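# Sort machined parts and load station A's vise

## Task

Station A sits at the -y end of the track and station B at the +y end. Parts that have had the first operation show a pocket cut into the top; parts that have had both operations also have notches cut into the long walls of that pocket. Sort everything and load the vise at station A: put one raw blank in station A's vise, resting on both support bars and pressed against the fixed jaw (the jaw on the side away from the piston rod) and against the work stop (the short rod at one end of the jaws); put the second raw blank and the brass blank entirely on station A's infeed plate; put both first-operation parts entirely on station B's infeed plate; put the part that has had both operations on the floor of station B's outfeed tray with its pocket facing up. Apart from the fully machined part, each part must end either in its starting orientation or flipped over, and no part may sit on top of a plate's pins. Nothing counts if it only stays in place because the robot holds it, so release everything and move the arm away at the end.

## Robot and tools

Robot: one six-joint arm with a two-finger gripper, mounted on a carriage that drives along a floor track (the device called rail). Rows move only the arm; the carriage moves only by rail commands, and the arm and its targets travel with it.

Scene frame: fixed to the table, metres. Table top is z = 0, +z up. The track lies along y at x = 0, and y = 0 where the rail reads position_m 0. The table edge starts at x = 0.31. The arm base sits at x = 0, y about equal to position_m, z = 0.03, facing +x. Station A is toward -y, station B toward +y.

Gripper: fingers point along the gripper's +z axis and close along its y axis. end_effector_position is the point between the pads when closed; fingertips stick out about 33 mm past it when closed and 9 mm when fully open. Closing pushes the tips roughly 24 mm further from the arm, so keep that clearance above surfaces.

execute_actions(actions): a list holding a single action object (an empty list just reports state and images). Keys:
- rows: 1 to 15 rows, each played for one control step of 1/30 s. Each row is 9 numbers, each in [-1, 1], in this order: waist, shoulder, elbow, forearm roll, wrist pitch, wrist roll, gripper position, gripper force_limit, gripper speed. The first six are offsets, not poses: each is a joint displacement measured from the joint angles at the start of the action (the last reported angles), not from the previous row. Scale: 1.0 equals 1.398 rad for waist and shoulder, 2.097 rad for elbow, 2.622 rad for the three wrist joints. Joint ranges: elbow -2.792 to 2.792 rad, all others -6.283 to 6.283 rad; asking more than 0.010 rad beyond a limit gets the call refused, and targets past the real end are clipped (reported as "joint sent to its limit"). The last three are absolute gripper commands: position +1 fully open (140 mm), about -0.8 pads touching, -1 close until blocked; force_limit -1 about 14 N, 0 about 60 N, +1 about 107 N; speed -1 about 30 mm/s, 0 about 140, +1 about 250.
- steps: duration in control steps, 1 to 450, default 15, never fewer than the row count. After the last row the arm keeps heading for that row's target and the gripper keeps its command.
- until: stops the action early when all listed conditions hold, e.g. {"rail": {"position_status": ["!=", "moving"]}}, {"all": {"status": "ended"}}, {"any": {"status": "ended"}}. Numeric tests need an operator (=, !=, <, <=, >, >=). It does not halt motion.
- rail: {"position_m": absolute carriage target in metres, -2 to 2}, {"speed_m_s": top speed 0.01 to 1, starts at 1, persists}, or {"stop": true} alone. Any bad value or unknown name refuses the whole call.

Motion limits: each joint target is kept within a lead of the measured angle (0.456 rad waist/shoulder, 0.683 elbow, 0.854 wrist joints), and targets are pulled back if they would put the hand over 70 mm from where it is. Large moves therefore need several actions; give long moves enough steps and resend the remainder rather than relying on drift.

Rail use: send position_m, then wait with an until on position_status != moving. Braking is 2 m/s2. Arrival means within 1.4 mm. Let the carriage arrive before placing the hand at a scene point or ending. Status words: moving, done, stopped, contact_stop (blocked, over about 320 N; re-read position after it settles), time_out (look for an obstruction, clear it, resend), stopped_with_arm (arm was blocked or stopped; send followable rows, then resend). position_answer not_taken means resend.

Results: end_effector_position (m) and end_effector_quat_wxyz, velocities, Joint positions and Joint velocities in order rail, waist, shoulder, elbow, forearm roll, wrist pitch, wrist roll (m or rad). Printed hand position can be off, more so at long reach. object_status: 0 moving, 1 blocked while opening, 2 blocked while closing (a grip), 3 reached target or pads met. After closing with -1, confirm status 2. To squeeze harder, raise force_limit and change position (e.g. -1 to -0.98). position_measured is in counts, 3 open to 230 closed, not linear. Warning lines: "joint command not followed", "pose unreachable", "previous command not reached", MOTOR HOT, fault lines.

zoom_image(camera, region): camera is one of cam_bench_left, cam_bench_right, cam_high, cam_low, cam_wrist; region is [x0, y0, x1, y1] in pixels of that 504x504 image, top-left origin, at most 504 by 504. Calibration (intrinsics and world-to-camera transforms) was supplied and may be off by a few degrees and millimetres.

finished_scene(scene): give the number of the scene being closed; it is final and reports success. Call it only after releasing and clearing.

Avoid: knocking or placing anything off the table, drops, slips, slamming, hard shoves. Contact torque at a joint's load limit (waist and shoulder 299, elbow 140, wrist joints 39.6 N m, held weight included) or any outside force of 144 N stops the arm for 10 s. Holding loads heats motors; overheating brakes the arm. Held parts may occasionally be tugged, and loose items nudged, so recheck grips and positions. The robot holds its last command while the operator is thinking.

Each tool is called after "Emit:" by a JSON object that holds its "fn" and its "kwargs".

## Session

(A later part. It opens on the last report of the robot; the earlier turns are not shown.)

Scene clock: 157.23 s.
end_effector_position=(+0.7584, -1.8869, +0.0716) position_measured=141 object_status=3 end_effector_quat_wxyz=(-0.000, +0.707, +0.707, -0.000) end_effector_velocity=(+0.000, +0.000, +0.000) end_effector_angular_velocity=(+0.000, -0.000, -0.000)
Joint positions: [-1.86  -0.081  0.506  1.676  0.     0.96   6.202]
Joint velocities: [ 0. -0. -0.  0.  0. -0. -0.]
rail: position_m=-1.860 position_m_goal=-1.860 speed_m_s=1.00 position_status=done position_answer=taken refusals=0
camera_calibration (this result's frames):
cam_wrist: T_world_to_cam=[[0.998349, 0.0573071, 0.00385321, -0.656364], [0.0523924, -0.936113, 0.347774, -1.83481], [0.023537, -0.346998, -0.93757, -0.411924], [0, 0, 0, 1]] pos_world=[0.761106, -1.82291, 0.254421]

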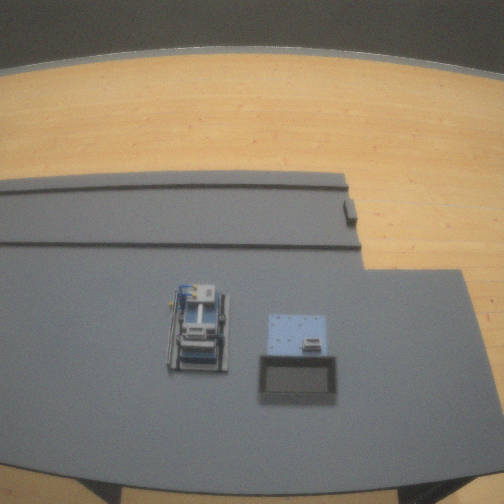

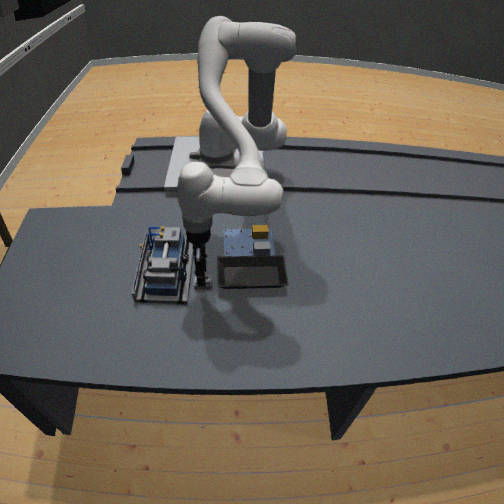

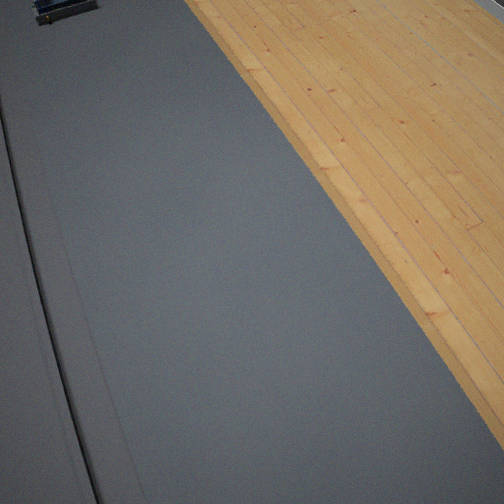

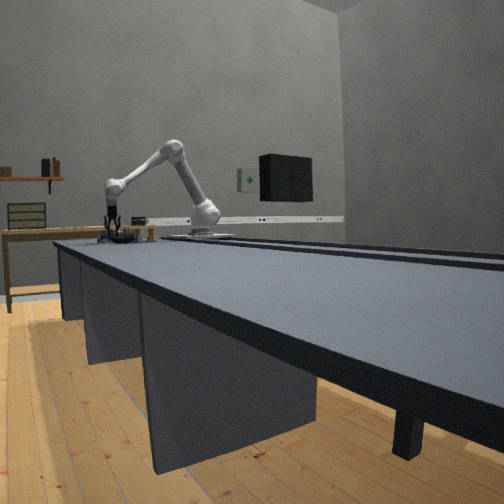

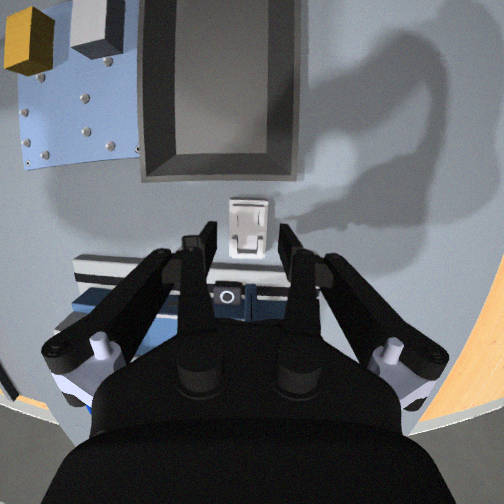

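Emit:
{"fn": "execute_actions", "kwargs": {"actions": [{"rows":[[0,0.005,0.002,0,-0.0045,0,-0.1,0,0],[0,0.01,0.0043,0,-0.009,0,-0.1,0,0],[0,0.0156,0.0064,0,-0.0135,0,-0.1,0,0],[0,0.0208,0.0086,0,-0.018,0,-0.1,0,0],[0,0.0208,0.0086,0,-0.018,0,-0.1,0,0],[0,0.0208,0.0086,0,-0.018,0,-0.1,0,0],[0,0.0208,0.0086,0,-0.018,0,-0.1,0,0],[0,0.0208,0.0086,0,-0.018,0,-0.1,0,0],[0,0.0208,0.0086,0,-0.018,0,-0.1,0,0],[0,0.0208,0.0086,0,-0.018,0,-0.1,0,0],[0,0.0208,0.0086,0,-0.018,0,-0.1,0,0],[0,0.0208,0.0086,0,-0.018,0,-1,0.6,-0.5]],"steps":29}]}}

Emit:
{"fn": "execute_actions", "kwargs": {"actions": [{"rows":[[0,-0.01,-0.0043,0,0.009,0,-1,0.6,-0.5],[0,-0.0208,-0.0086,0,0.018,0,-1,0.6,-0.5],[0,-0.033,-0.015,0,0.03,0,-1,0.6,-0.5],[0,-0.045,-0.0216,0,0.041,0,-1,0.6,-0.5],[0,-0.0572,-0.0281,0,0.0529,0,-1,0.6,-0.5],[0,-0.07,-0.038,0,0.0676,0,-1,0.6,-0.5],[0,-0.082,-0.0486,0,0.0823,0,-1,0.6,-0.5],[0,-0.0938,-0.0589,0,0.097,0,-1,0.6,-0.5]],"steps":14}]}}

Emit:
{"fn": "execute_actions", "kwargs": {"actions": [{"rail":{"position_m":2.0},"rows":[[0.02,0,0,0,0,0.01,-1,0.6,-0.5],[0.04,0,0,0,0,0.02,-1,0.6,-0.5],[0.058,0,0,0,0,0.03,-1,0.6,-0.5]],"steps":200,"until":{"rail":{"position_status":["!=","moving"]}}}]}}

Scene clock: 167.83 s.
end_effector_position=(+0.7586, -1.8869, +0.0416) position_measured=179 object_status=2 end_effector_quat_wxyz=(-0.000, +0.707, +0.707, +0.000) end_effector_velocity=(-0.000, -0.000, -0.000) end_effector_angular_velocity=(-0.000, +0.000, +0.000)
Joint positions: [-1.86  -0.081  0.535  1.694  0.     0.913  6.202]
Joint velocities: [ 0. -0.  0.  0. -0.  0. -0.]
rail: position_m=-1.860 position_m_goal=-1.860 speed_m_s=1.00 position_status=done position_answer=taken refusals=0
camera_calibration (this result's frames):
cam_wrist: T_world_to_cam=[[0.998348, 0.057296, 0.00423641, -0.65647], [0.0522477, -0.936101, 0.347828, -1.82427], [0.0238949, -0.347032, -0.937549, -0.440422], [0, 0, 0, 1]] pos_world=[0.761223, -1.82293, 0.224397]

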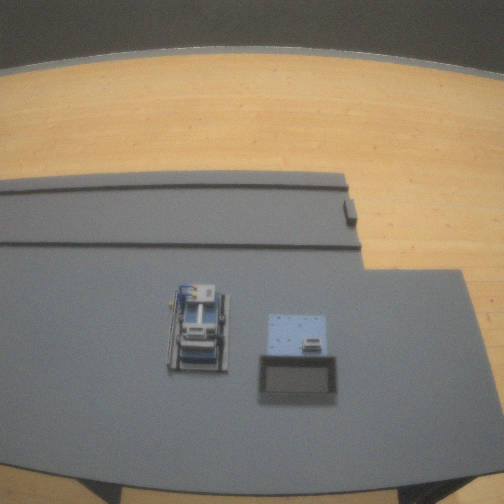

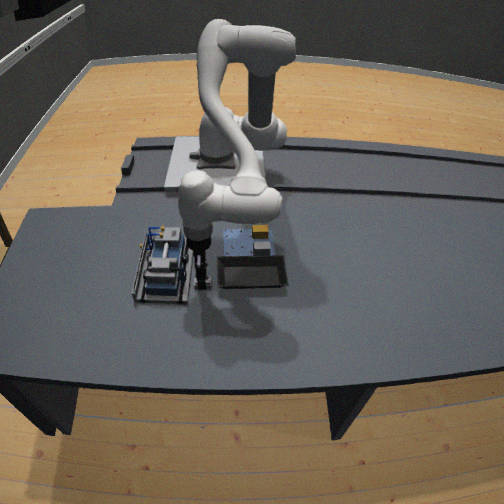

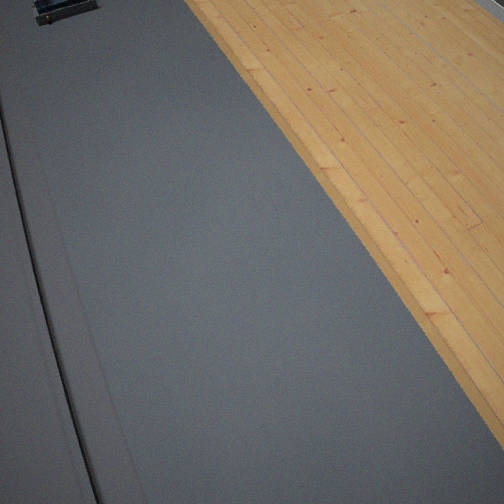

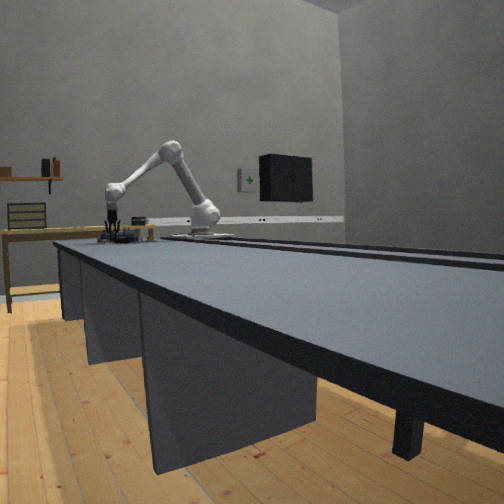

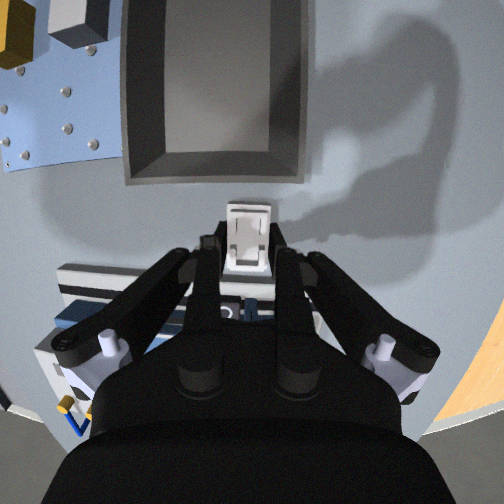

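Scene clock: 168.30 s.
end_effector_position=(+0.7580, -1.8868, +0.2006) position_measured=179 object_status=2 end_effector_quat_wxyz=(-0.000, +0.707, +0.707, +0.000) end_effector_velocity=(-0.001, +0.000, -0.000) end_effector_angular_velocity=(+0.000, +0.003, +0.000)
Joint positions: [-1.86  -0.081  0.404  1.571  0.     1.167  6.202]
Joint velocities: [ 0.    -0.     0.    -0.    -0.     0.002  0.   ]
rail: position_m=-1.860 position_m_goal=-1.860 speed_m_s=1.00 position_status=done position_answer=taken refusals=0
camera_calibration (this result's frames):
cam_wrist: T_world_to_cam=[[0.998346, 0.0573103, 0.00457342, -0.656578], [0.0521464, -0.936139, 0.347741, -1.87946], [0.0242105, -0.346927, -0.937579, -0.291288], [0, 0, 0, 1]] pos_world=[0.760551, -1.82286, 0.383462]

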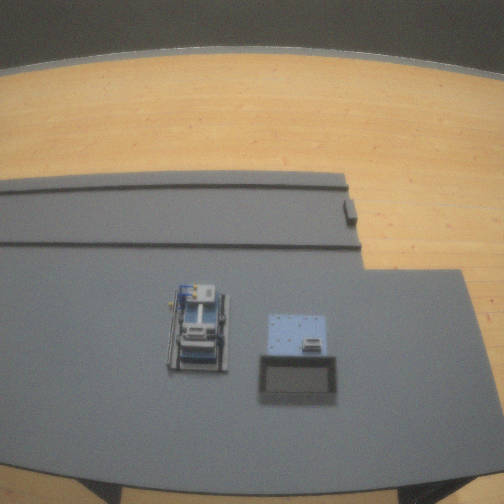

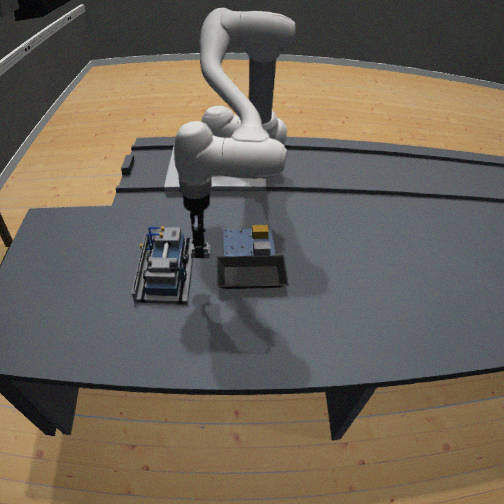

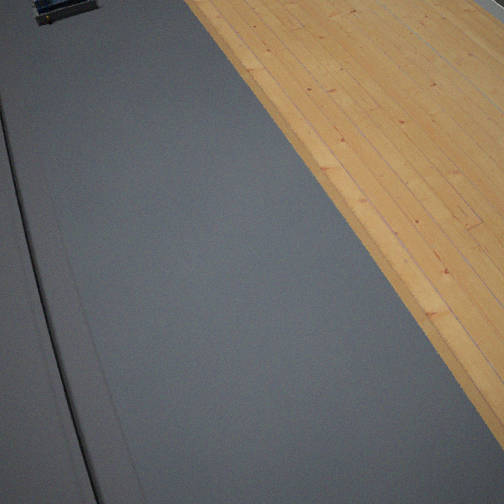

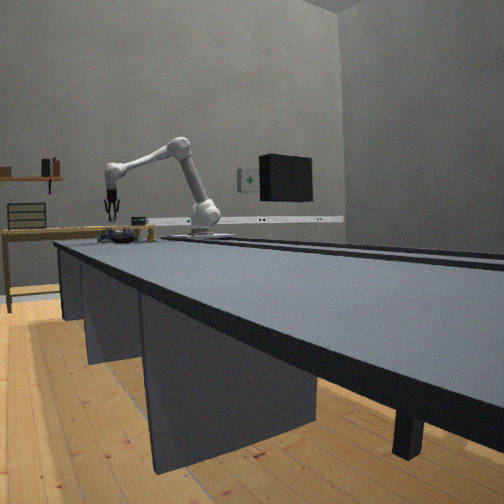

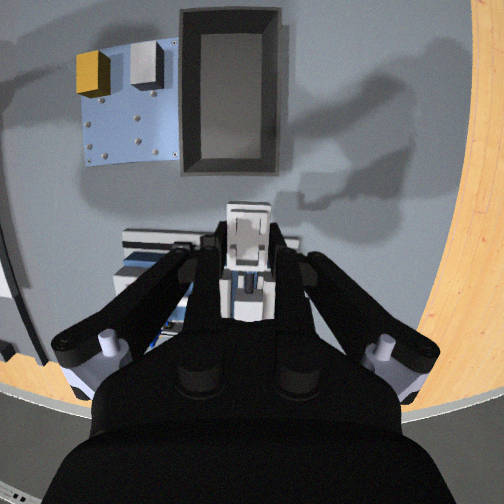

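Scene clock: 172.67 s.
end_effector_position=(+0.7577, +2.0345, +0.2006) position_measured=179 object_status=2 end_effector_quat_wxyz=(+0.000, +0.706, +0.708, +0.000) end_effector_velocity=(+0.000, -0.010, -0.000) end_effector_angular_velocity=(+0.000, +0.000, -0.012)
Joint positions: [ 2.    -0.     0.404  1.571  0.     1.167  6.281]
Joint velocities: [-0.    -0.012  0.    -0.     0.     0.     0.   ]
rail: position_m=2.000 position_m_goal=2.000 speed_m_s=1.00 position_status=done position_answer=taken refusals=0
camera_calibration (this result's frames):
cam_wrist: T_world_to_cam=[[0.998204, 0.0597345, 0.0046206, -0.885853], [0.0544038, -0.936021, 0.347714, 1.78952], [0.0250955, -0.346838, -0.937589, 1.06831], [0, 0, 0, 1]] pos_world=[0.760095, 2.09848, 0.383486]

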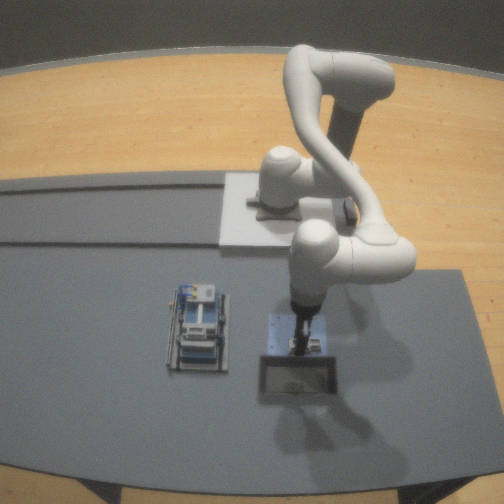

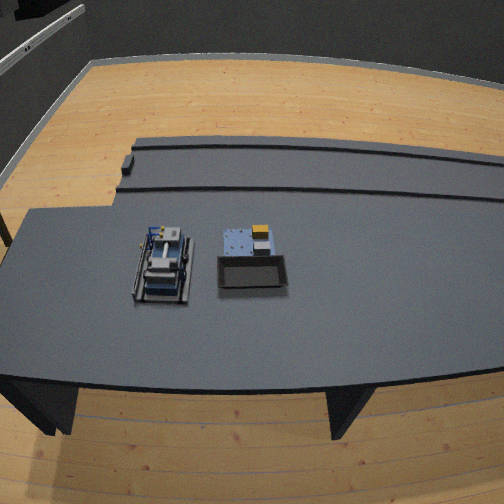

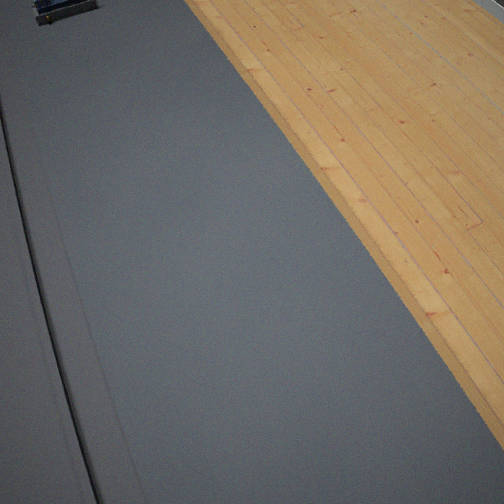

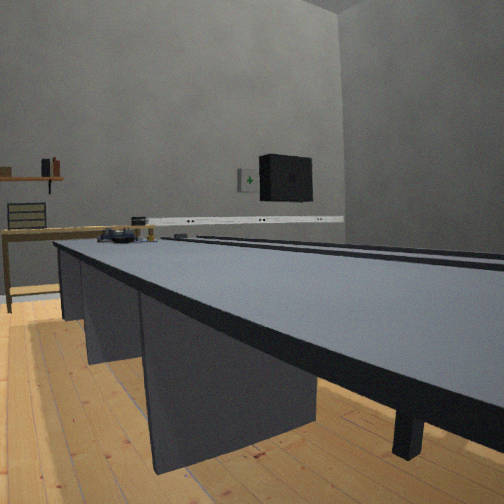

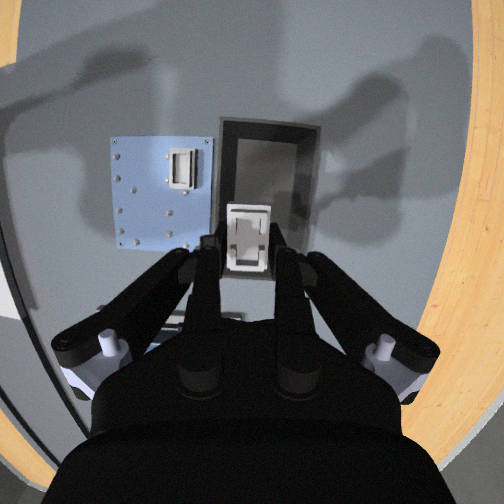

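Emit:
{"fn": "execute_actions", "kwargs": {"actions": [{"rows":[[0,0.011,0.0026,0,-0.008,0,-1,0.6,-0.5],[0,0.022,0.0051,0,-0.016,0,-1,0.6,-0.5],[0,0.033,0.0077,0,-0.024,0,-1,0.6,-0.5],[0,0.044,0.0103,0,-0.032,0,-1,0.6,-0.5],[0,0.055,0.0128,0,-0.04,0,-1,0.6,-0.5],[0,0.066,0.0154,0,-0.048,0,-1,0.6,-0.5],[0,0.0775,0.018,0,-0.0557,0,-1,0.6,-0.5],[0,0.0886,0.0206,0,-0.0637,0,-1,0.6,-0.5],[0,0.0996,0.0231,0,-0.0716,0,-1,0.6,-0.5],[0,0.106,0.0246,0,-0.0762,0,-1,0.6,-0.5],[0,0.1107,0.0257,0,-0.0796,0,-1,0.6,-0.5]],"steps":20}]}}

Emit:
{"fn": "zoom_image", "kwargs": {"camera": "cam_bench_left", "region": [240, 300, 360, 410]}}

Scene clock: 181.50 s.
end_effector_position=(+0.7860, +2.0345, +0.0545) position_measured=179 object_status=2 end_effector_quat_wxyz=(+0.000, +0.706, +0.708, +0.000) end_effector_velocity=(+0.000, -0.000, +0.000) end_effector_angular_velocity=(-0.000, -0.000, -0.000)
Joint positions: [ 2.    -0.     0.558  1.625  0.     0.958  6.281]
Joint velocities: [ 0.  0. -0.  0.  0. -0.  0.]
rail: position_m=2.000 position_m_goal=2.000 speed_m_s=1.00 position_status=done position_answer=taken refusals=0
camera_calibration (this result's frames):
cam_wrist: T_world_to_cam=[[0.9982, 0.0598059, 0.00455337, -0.913589], [0.0544912, -0.935975, 0.347823, 1.83863], [0.0250637, -0.346948, -0.937549, 0.930871], [0, 0, 0, 1]] pos_world=[0.788424, 2.09851, 0.237381]

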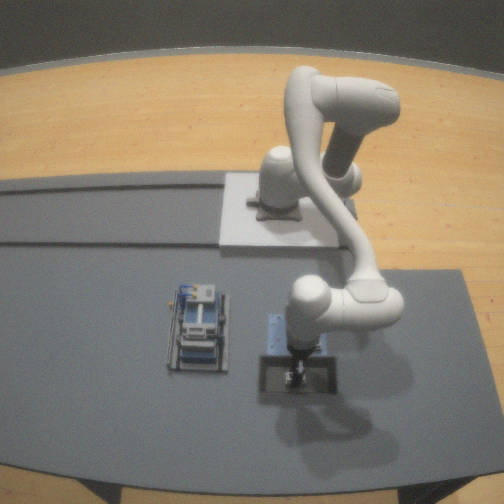

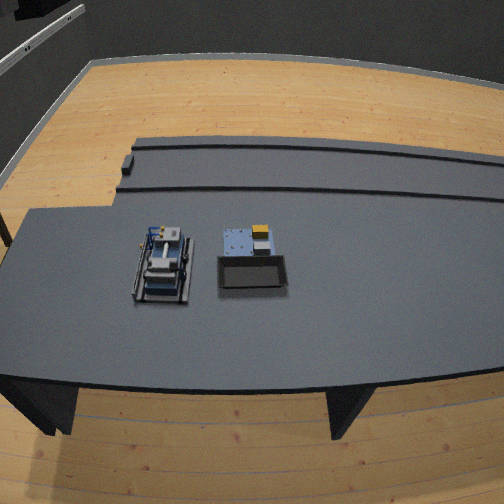

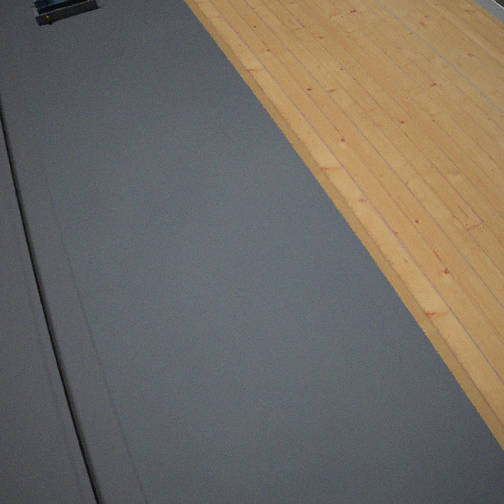

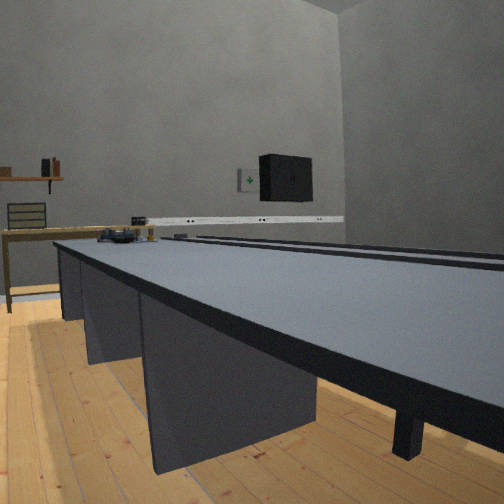

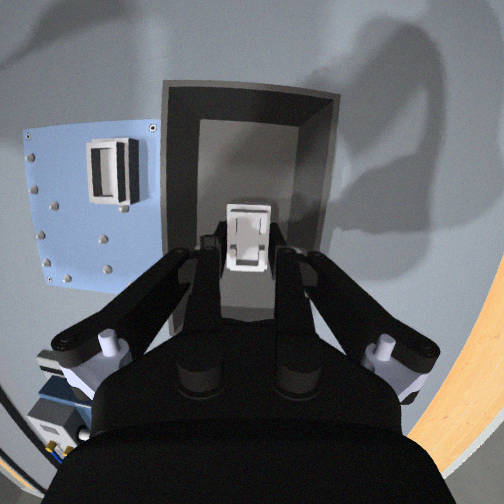

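Region (240, 300, 360, 410) of cam_bench_left's 504x504 image, scaled by 4.200, with more detail than that image has; it fills the top 462 rows of this view, and the rest is white.

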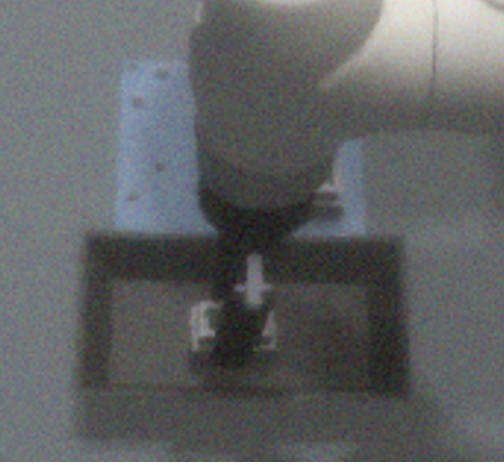

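Emit:
{"fn": "execute_actions", "kwargs": {"actions": [{"rows":[[0,0,0,0,0,0,-0.98,-0.7,-0.5],[0,0.001,0.0004,0,-0.0009,0,-0.98,-0.7,-0.5],[0,0.002,0.0008,0,-0.0017,0,-0.98,-0.7,-0.5],[0,0.003,0.0012,0,-0.0026,0,-0.98,-0.7,-0.5],[0,0.004,0.0017,0,-0.0035,0,-0.98,-0.7,-0.5],[0,0.005,0.0021,0,-0.0043,0,-0.98,-0.7,-0.5],[0,0.006,0.0025,0,-0.0052,0,-0.98,-0.7,-0.5]],"steps":14}]}}

Emit:
{"fn": "zoom_image", "kwargs": {"camera": "cam_wrist", "region": [170, 150, 320, 290]}}

Scene clock: 185.70 s.
end_effector_position=(+0.7862, +2.0344, +0.0460) position_measured=179 object_status=2 end_effector_quat_wxyz=(+0.000, +0.706, +0.708, +0.000) end_effector_velocity=(-0.001, -0.000, -0.002) end_effector_angular_velocity=(-0.000, +0.002, +0.000)
Joint positions: [ 2.    -0.     0.566  1.63   0.     0.944  6.281]
Joint velocities: [ 0.    -0.     0.002  0.001 -0.    -0.    -0.   ]
rail: position_m=2.000 position_m_goal=2.000 speed_m_s=1.00 position_status=done position_answer=taken refusals=0
camera_calibration (this result's frames):
cam_wrist: T_world_to_cam=[[0.998203, 0.0597, 0.00522171, -0.913509], [0.0541595, -0.935988, 0.34784, 1.84183], [0.0256535, -0.346932, -0.93754, 0.922305], [0, 0, 0, 1]] pos_world=[0.788454, 2.09845, 0.228806]

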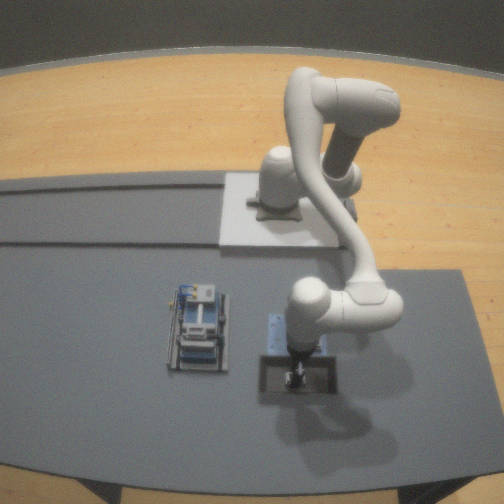

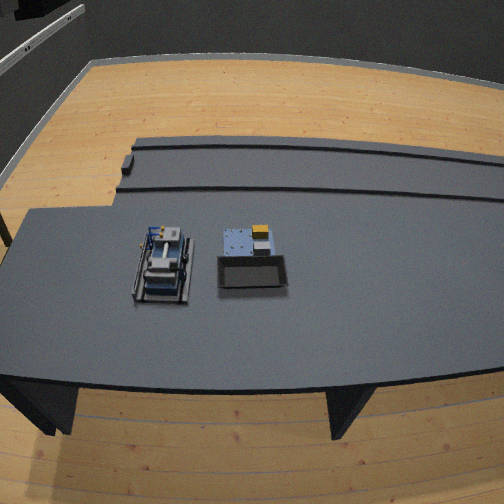

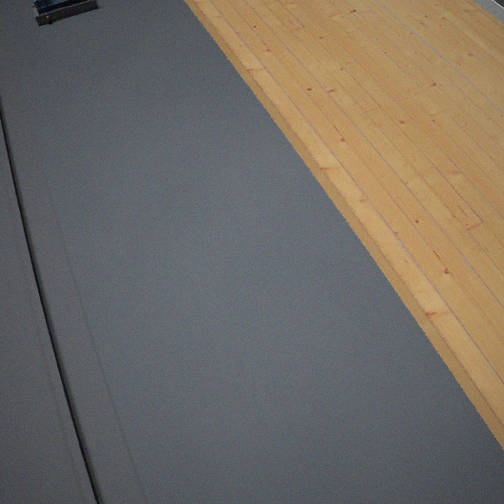

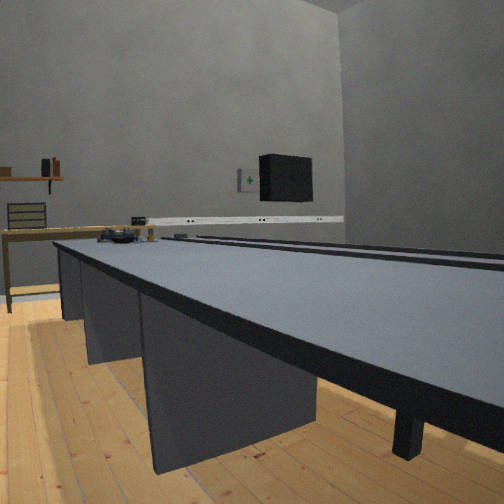

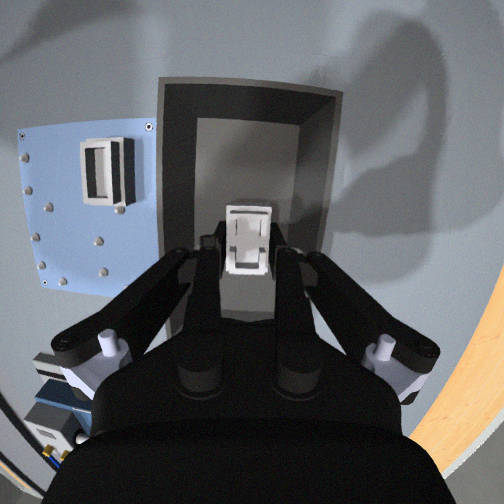

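Region (170, 150, 320, 290) of cam_wrist's 504x504 image, scaled by 3.360, with more detail than that image has; it fills the top 470 rows of this view, and the rest is white.

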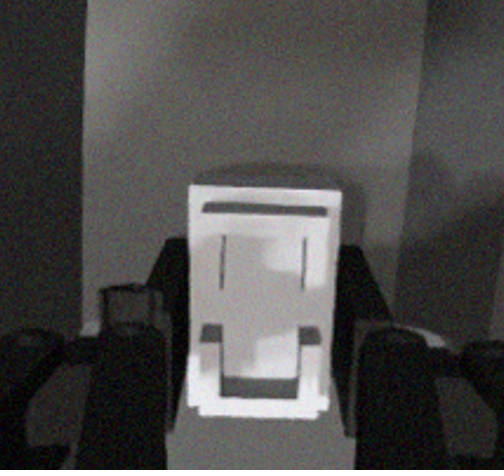

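Emit:
{"fn": "execute_actions", "kwargs": {"actions": [{"rows":[[0,0,0,0,0,0,-0.1,0,-0.3],[0,0,0,0,0,0,-0.1,0,-0.3],[0,0,0,0,0,0,-0.1,0,-0.3],[0,0,0,0,0,0,-0.1,0,-0.3],[0,0,0,0,0,0,-0.1,0,-0.3],[0,0,0,0,0,0,-0.1,0,-0.3],[0,0,0,0,0,0,-0.1,0,-0.3],[0,-0.012,-0.005,0,0.0104,0,-0.1,0,0],[0,-0.024,-0.01,0,0.021,0,-0.1,0,0],[0,-0.04,-0.014,0,0.0325,0,-0.1,0,0],[0,-0.06,-0.018,0,0.046,0,-0.1,0,0],[0,-0.08,-0.022,0,0.06,0,-0.1,0,0],[0,-0.1,-0.025,0,0.073,0,-0.1,0,0],[0,-0.1164,-0.0283,0,0.0849,0,-0.1,0,0]],"steps":20}]}}

Emit:
{"fn": "execute_actions", "kwargs": {"actions": [{"rail":{"position_m":1.6935},"rows":[[0,-0.03,0.029,0,-0.007,0,0.05,0,0],[0,-0.06,0.058,0,-0.013,0,0.05,0,0],[0,-0.0923,0.0866,0,-0.02,0,0.05,0,0]],"steps":30}]}}

Emit:
{"fn": "zoom_image", "kwargs": {"camera": "cam_wrist", "region": [170, 150, 320, 290]}}

Scene clock: 203.17 s.
end_effector_position=(+0.7858, +2.0346, +0.0453) position_measured=141 object_status=3 end_effector_quat_wxyz=(-0.000, +0.706, +0.708, +0.000) end_effector_velocity=(-0.000, +0.000, -0.000) end_effector_angular_velocity=(+0.000, +0.000, +0.000)
Joint positions: [ 2.    -0.     0.567  1.63   0.001  0.945  6.281]
Joint velocities: [ 0. -0.  0.  0.  0. -0. -0.]
FORCE FAULT: contact force on the arm reached its limit, and the arm stopped for 10 seconds. The contact can be on any part of the arm, not only on its tool. The arm's remaining commands of this call were not run. The arm holds still and accepts commands again. Move the arm away from the contact; if what it grips holds it there, let go first. Pushing or pulling that hard again can fault the arm again.
rail: position_m=2.000 position_m_goal=2.000 speed_m_s=1.00 position_status=done position_answer=taken refusals=0
camera_calibration (this result's frames):
cam_wrist: T_world_to_cam=[[0.998211, 0.0596514, 0.00405848, -0.912956], [0.0545238, -0.936056, 0.347602, 1.84207], [0.0245339, -0.346759, -0.937633, 0.922283], [0, 0, 0, 1]] pos_world=[0.788259, 2.09855, 0.228161]

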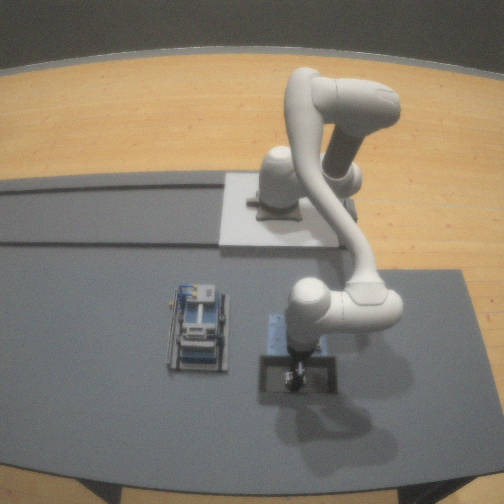

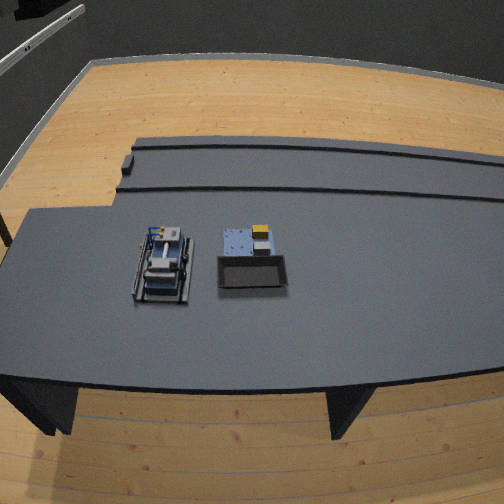

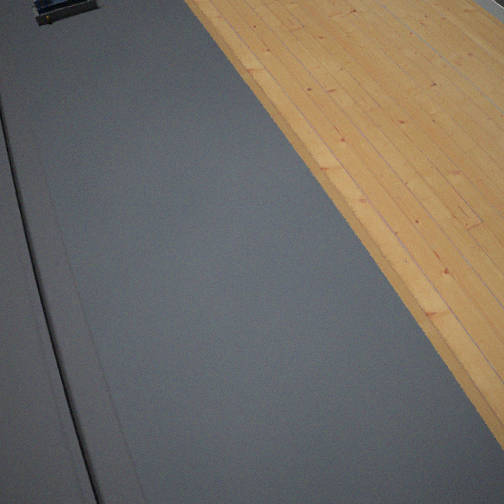

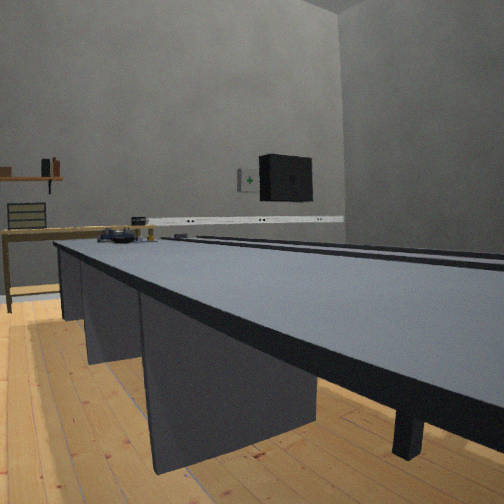

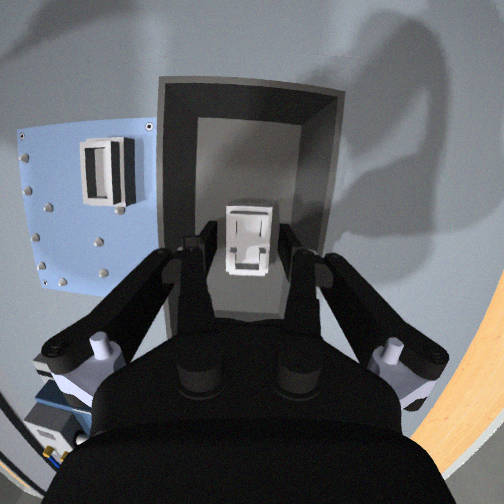

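Scene clock: 213.33 s.
end_effector_position=(+0.7676, +2.0078, +0.0532) position_measured=123 object_status=3 end_effector_quat_wxyz=(+0.006, +0.706, +0.708, +0.006) end_effector_velocity=(-0.000, -0.000, +0.000) end_effector_angular_velocity=(+0.000, +0.000, +0.000)
Joint positions: [ 1.973 -0.     0.528  1.679  0.001  0.918  6.281]
Joint velocities: [ 0. -0. -0.  0.  0.  0. -0.]
FORCE FAULT: contact force on the arm reached its limit, and the arm stopped for 10 seconds. The contact can be on any part of the arm, not only on its tool. The arm's remaining commands of this call were not run. The arm holds still and accepts commands again. Move the arm away from the contact; if what it grips holds it there, let go first. Pushing or pulling that hard again can fault the arm again.
rail: position_m=1.973 position_m_goal=1.973 speed_m_s=1.00 position_status=stopped_with_arm position_answer=taken refusals=0
camera_calibration (this result's frames):
cam_wrist: T_world_to_cam=[[0.998002, 0.0596447, 0.0208644, -0.894003], [0.0486573, -0.936055, 0.348472, 1.81973], [0.0403147, -0.346761, -0.937087, 0.908687], [0, 0, 0, 1]] pos_world=[0.767039, 2.07179, 0.236045]

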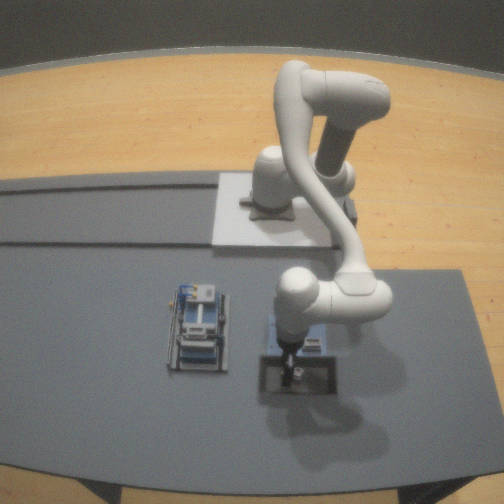

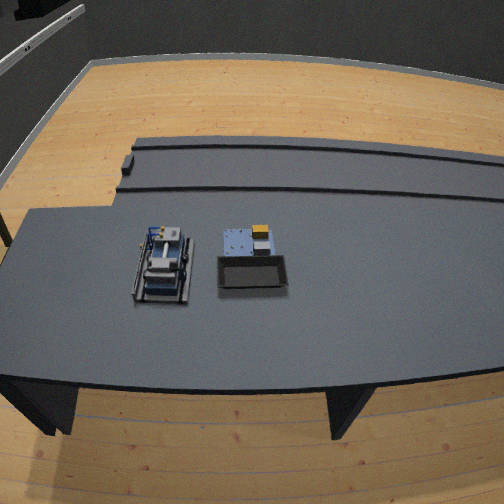

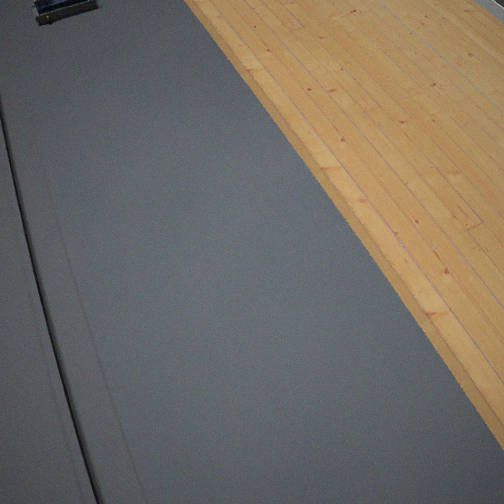

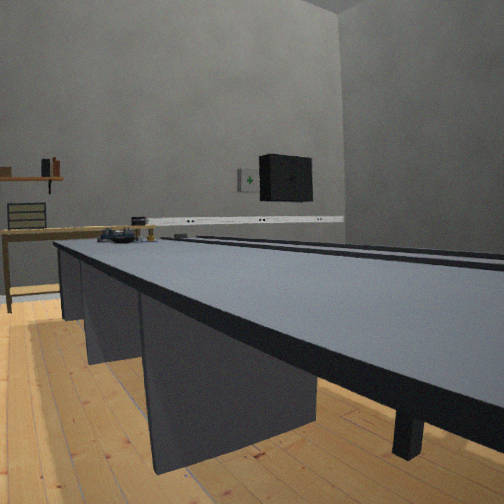

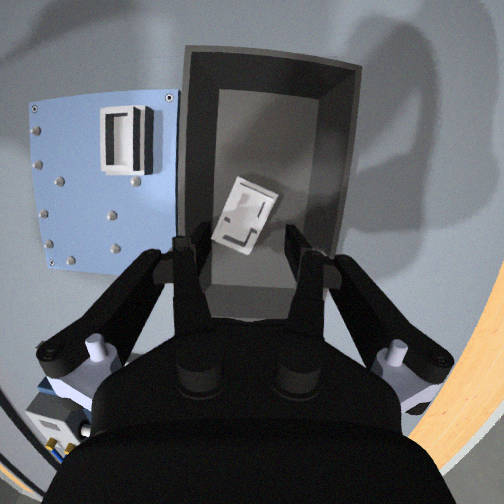

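Region (170, 150, 320, 290) of cam_wrist's 504x504 image, scaled by 3.360, with more detail than that image has; it fills the top 470 rows of this view, and the rest is white.

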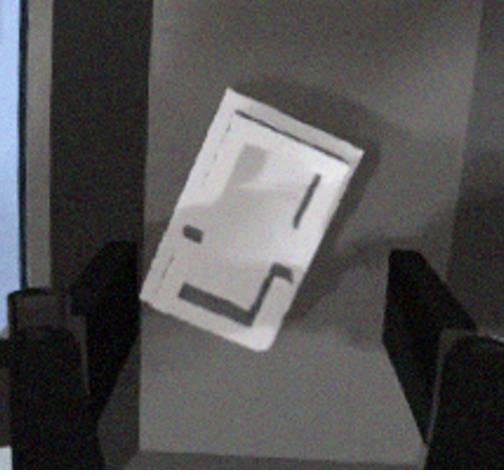

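Emit:
{"fn": "execute_actions", "kwargs": {"actions": [{"rows":[[0,-0.004,-0.003,0,0.0045,0,0.05,0,0],[0,-0.008,-0.006,0,0.009,0,0.05,0,0],[0,-0.014,-0.009,0,0.0147,0,0.05,0,0],[0,-0.022,-0.013,0,0.022,0,0.05,0,0],[0,-0.032,-0.018,0,0.0315,0,0.05,0,0],[0,-0.045,-0.025,0,0.045,0,0.05,0,0],[0,-0.06,-0.034,0,0.062,0,0.05,0,0],[0,-0.075,-0.043,0,0.079,0,0.05,0,0],[0,-0.0888,-0.0516,-0.0004,0.095,0,0.05,0,0]],"steps":16}]}}

Emit:
{"fn": "zoom_image", "kwargs": {"camera": "cam_wrist", "region": [100, 90, 330, 290]}}

Scene clock: 217.10 s.
end_effector_position=(+0.7577, +2.0075, +0.2000) position_measured=123 object_status=3 end_effector_quat_wxyz=(+0.000, +0.706, +0.708, -0.000) end_effector_velocity=(-0.001, -0.000, -0.002) end_effector_angular_velocity=(-0.000, +0.005, -0.000)
Joint positions: [ 1.973 -0.     0.404  1.571 -0.001  1.167  6.281]
Joint velocities: [ 0.    -0.     0.003  0.    -0.     0.002  0.   ]
rail: position_m=1.973 position_m_goal=1.973 speed_m_s=1.00 position_status=stopped_with_arm position_answer=taken refusals=0
camera_calibration (this result's frames):
cam_wrist: T_world_to_cam=[[0.998174, 0.060275, 0.00404108, -0.88518], [0.055087, -0.935634, 0.348648, 1.76294], [0.0247957, -0.347788, -0.937245, 1.06042], [0, 0, 0, 1]] pos_world=[0.760154, 2.07162, 0.38281]

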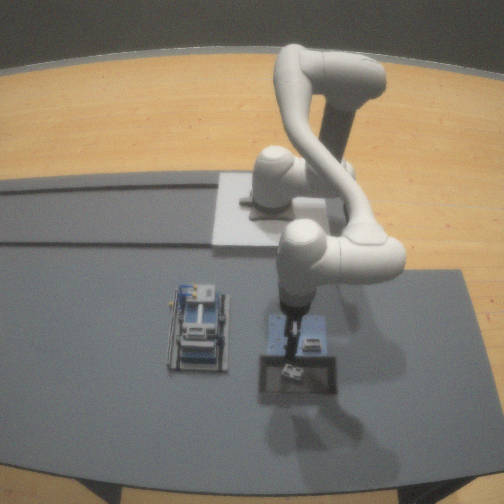

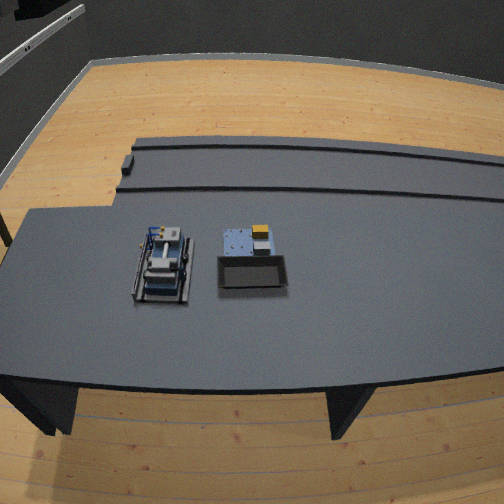

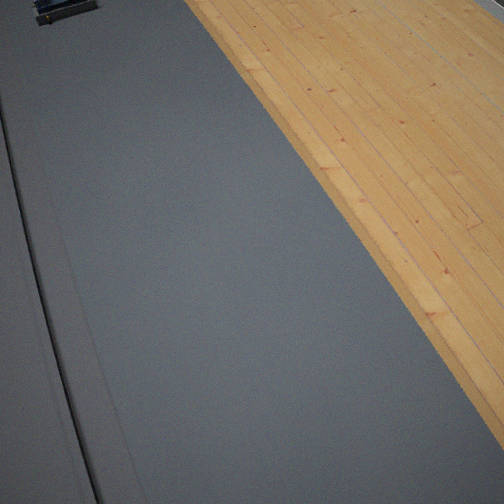

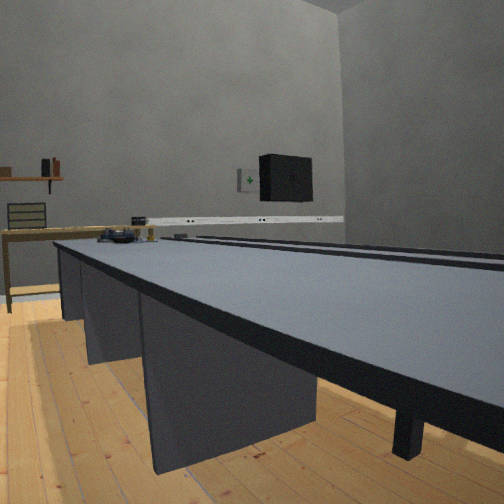

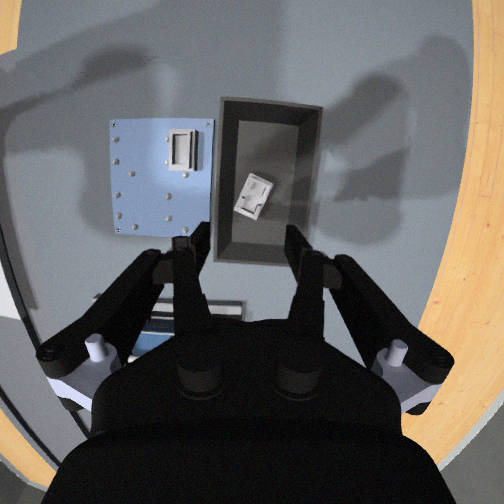

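Region (100, 90, 330, 290) of cam_wrist's 504x504 image, scaled by 2.191, with more detail than that image has; it fills the top 438 rows of this view, and the rest is white.

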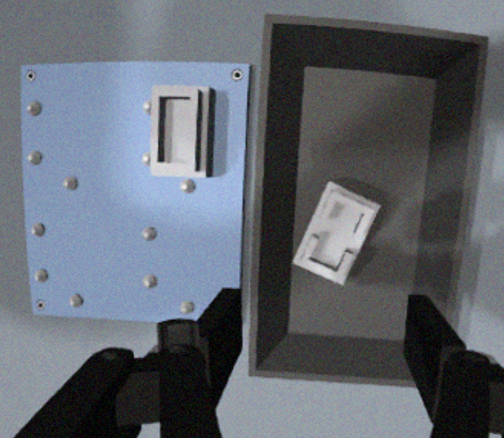

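Emit:
{"fn": "execute_actions", "kwargs": {"actions": [{"rail":{"position_m":1.6935},"rows":[[0,-0.03,0.029,0,-0.007,0,0.05,0,0],[0,-0.06,0.058,0,-0.013,0,0.05,0,0],[0,-0.0923,0.0866,0.0003,-0.02,0,0.05,0,0]],"steps":30}]}}

Emit:
{"fn": "zoom_image", "kwargs": {"camera": "cam_wrist", "region": [170, 150, 320, 290]}}

Scene clock: 222.33 s.
end_effector_position=(+0.6700, +1.7279, +0.2000) position_measured=123 object_status=3 end_effector_quat_wxyz=(-0.000, +0.706, +0.708, -0.000) end_effector_velocity=(+0.000, +0.000, -0.000) end_effector_angular_velocity=(+0.000, +0.000, +0.000)
Joint positions: [ 1.693 -0.     0.275  1.753  0.     1.114  6.281]
Joint velocities: [ 0.  0.  0.  0.  0. -0. -0.]
rail: position_m=1.693 position_m_goal=1.694 speed_m_s=1.00 position_status=done position_answer=taken refusals=0
camera_calibration (this result's frames):
cam_wrist: T_world_to_cam=[[0.998193, 0.05996, 0.00394512, -0.780233], [0.0548437, -0.935912, 0.347938, 1.50699], [0.0245547, -0.347093, -0.937509, 0.96432], [0, 0, 0, 1]] pos_world=[0.672496, 1.7919, 0.382799]

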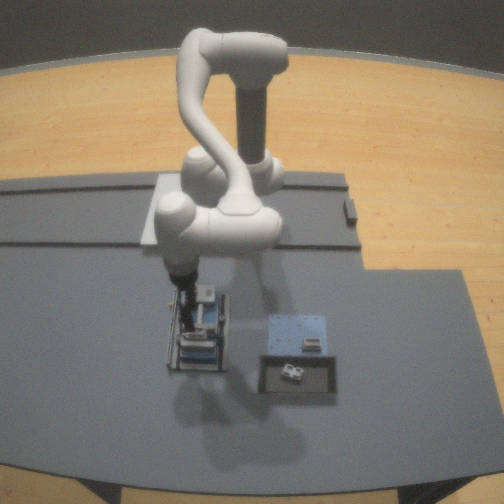

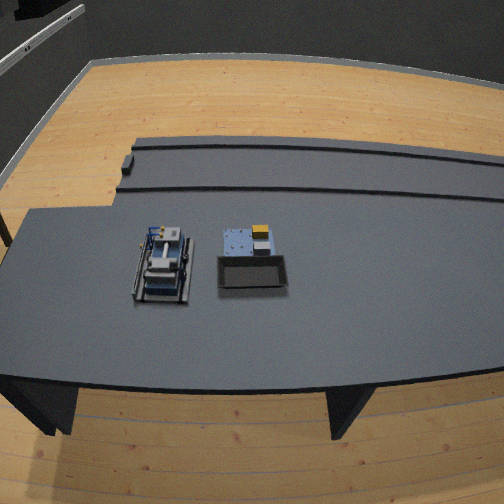

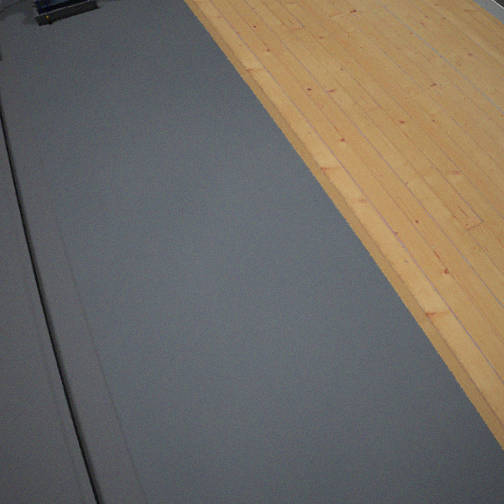

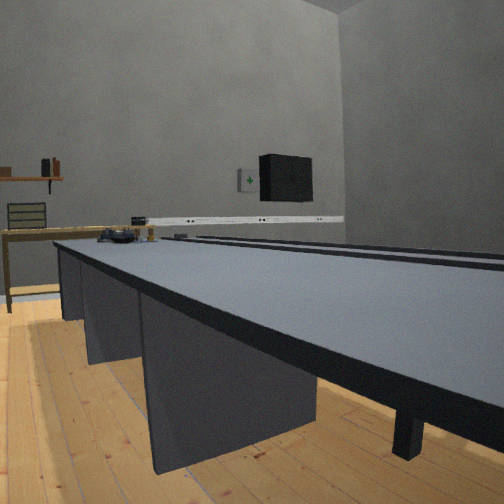

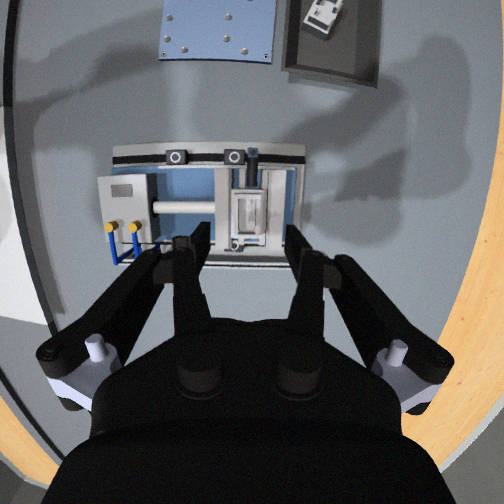

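Region (170, 150, 320, 290) of cam_wrist's 504x504 image, scaled by 3.360, with more detail than that image has; it fills the top 470 rows of this view, and the rest is white.

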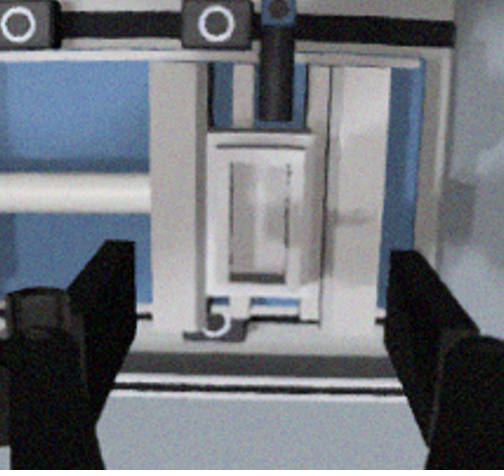

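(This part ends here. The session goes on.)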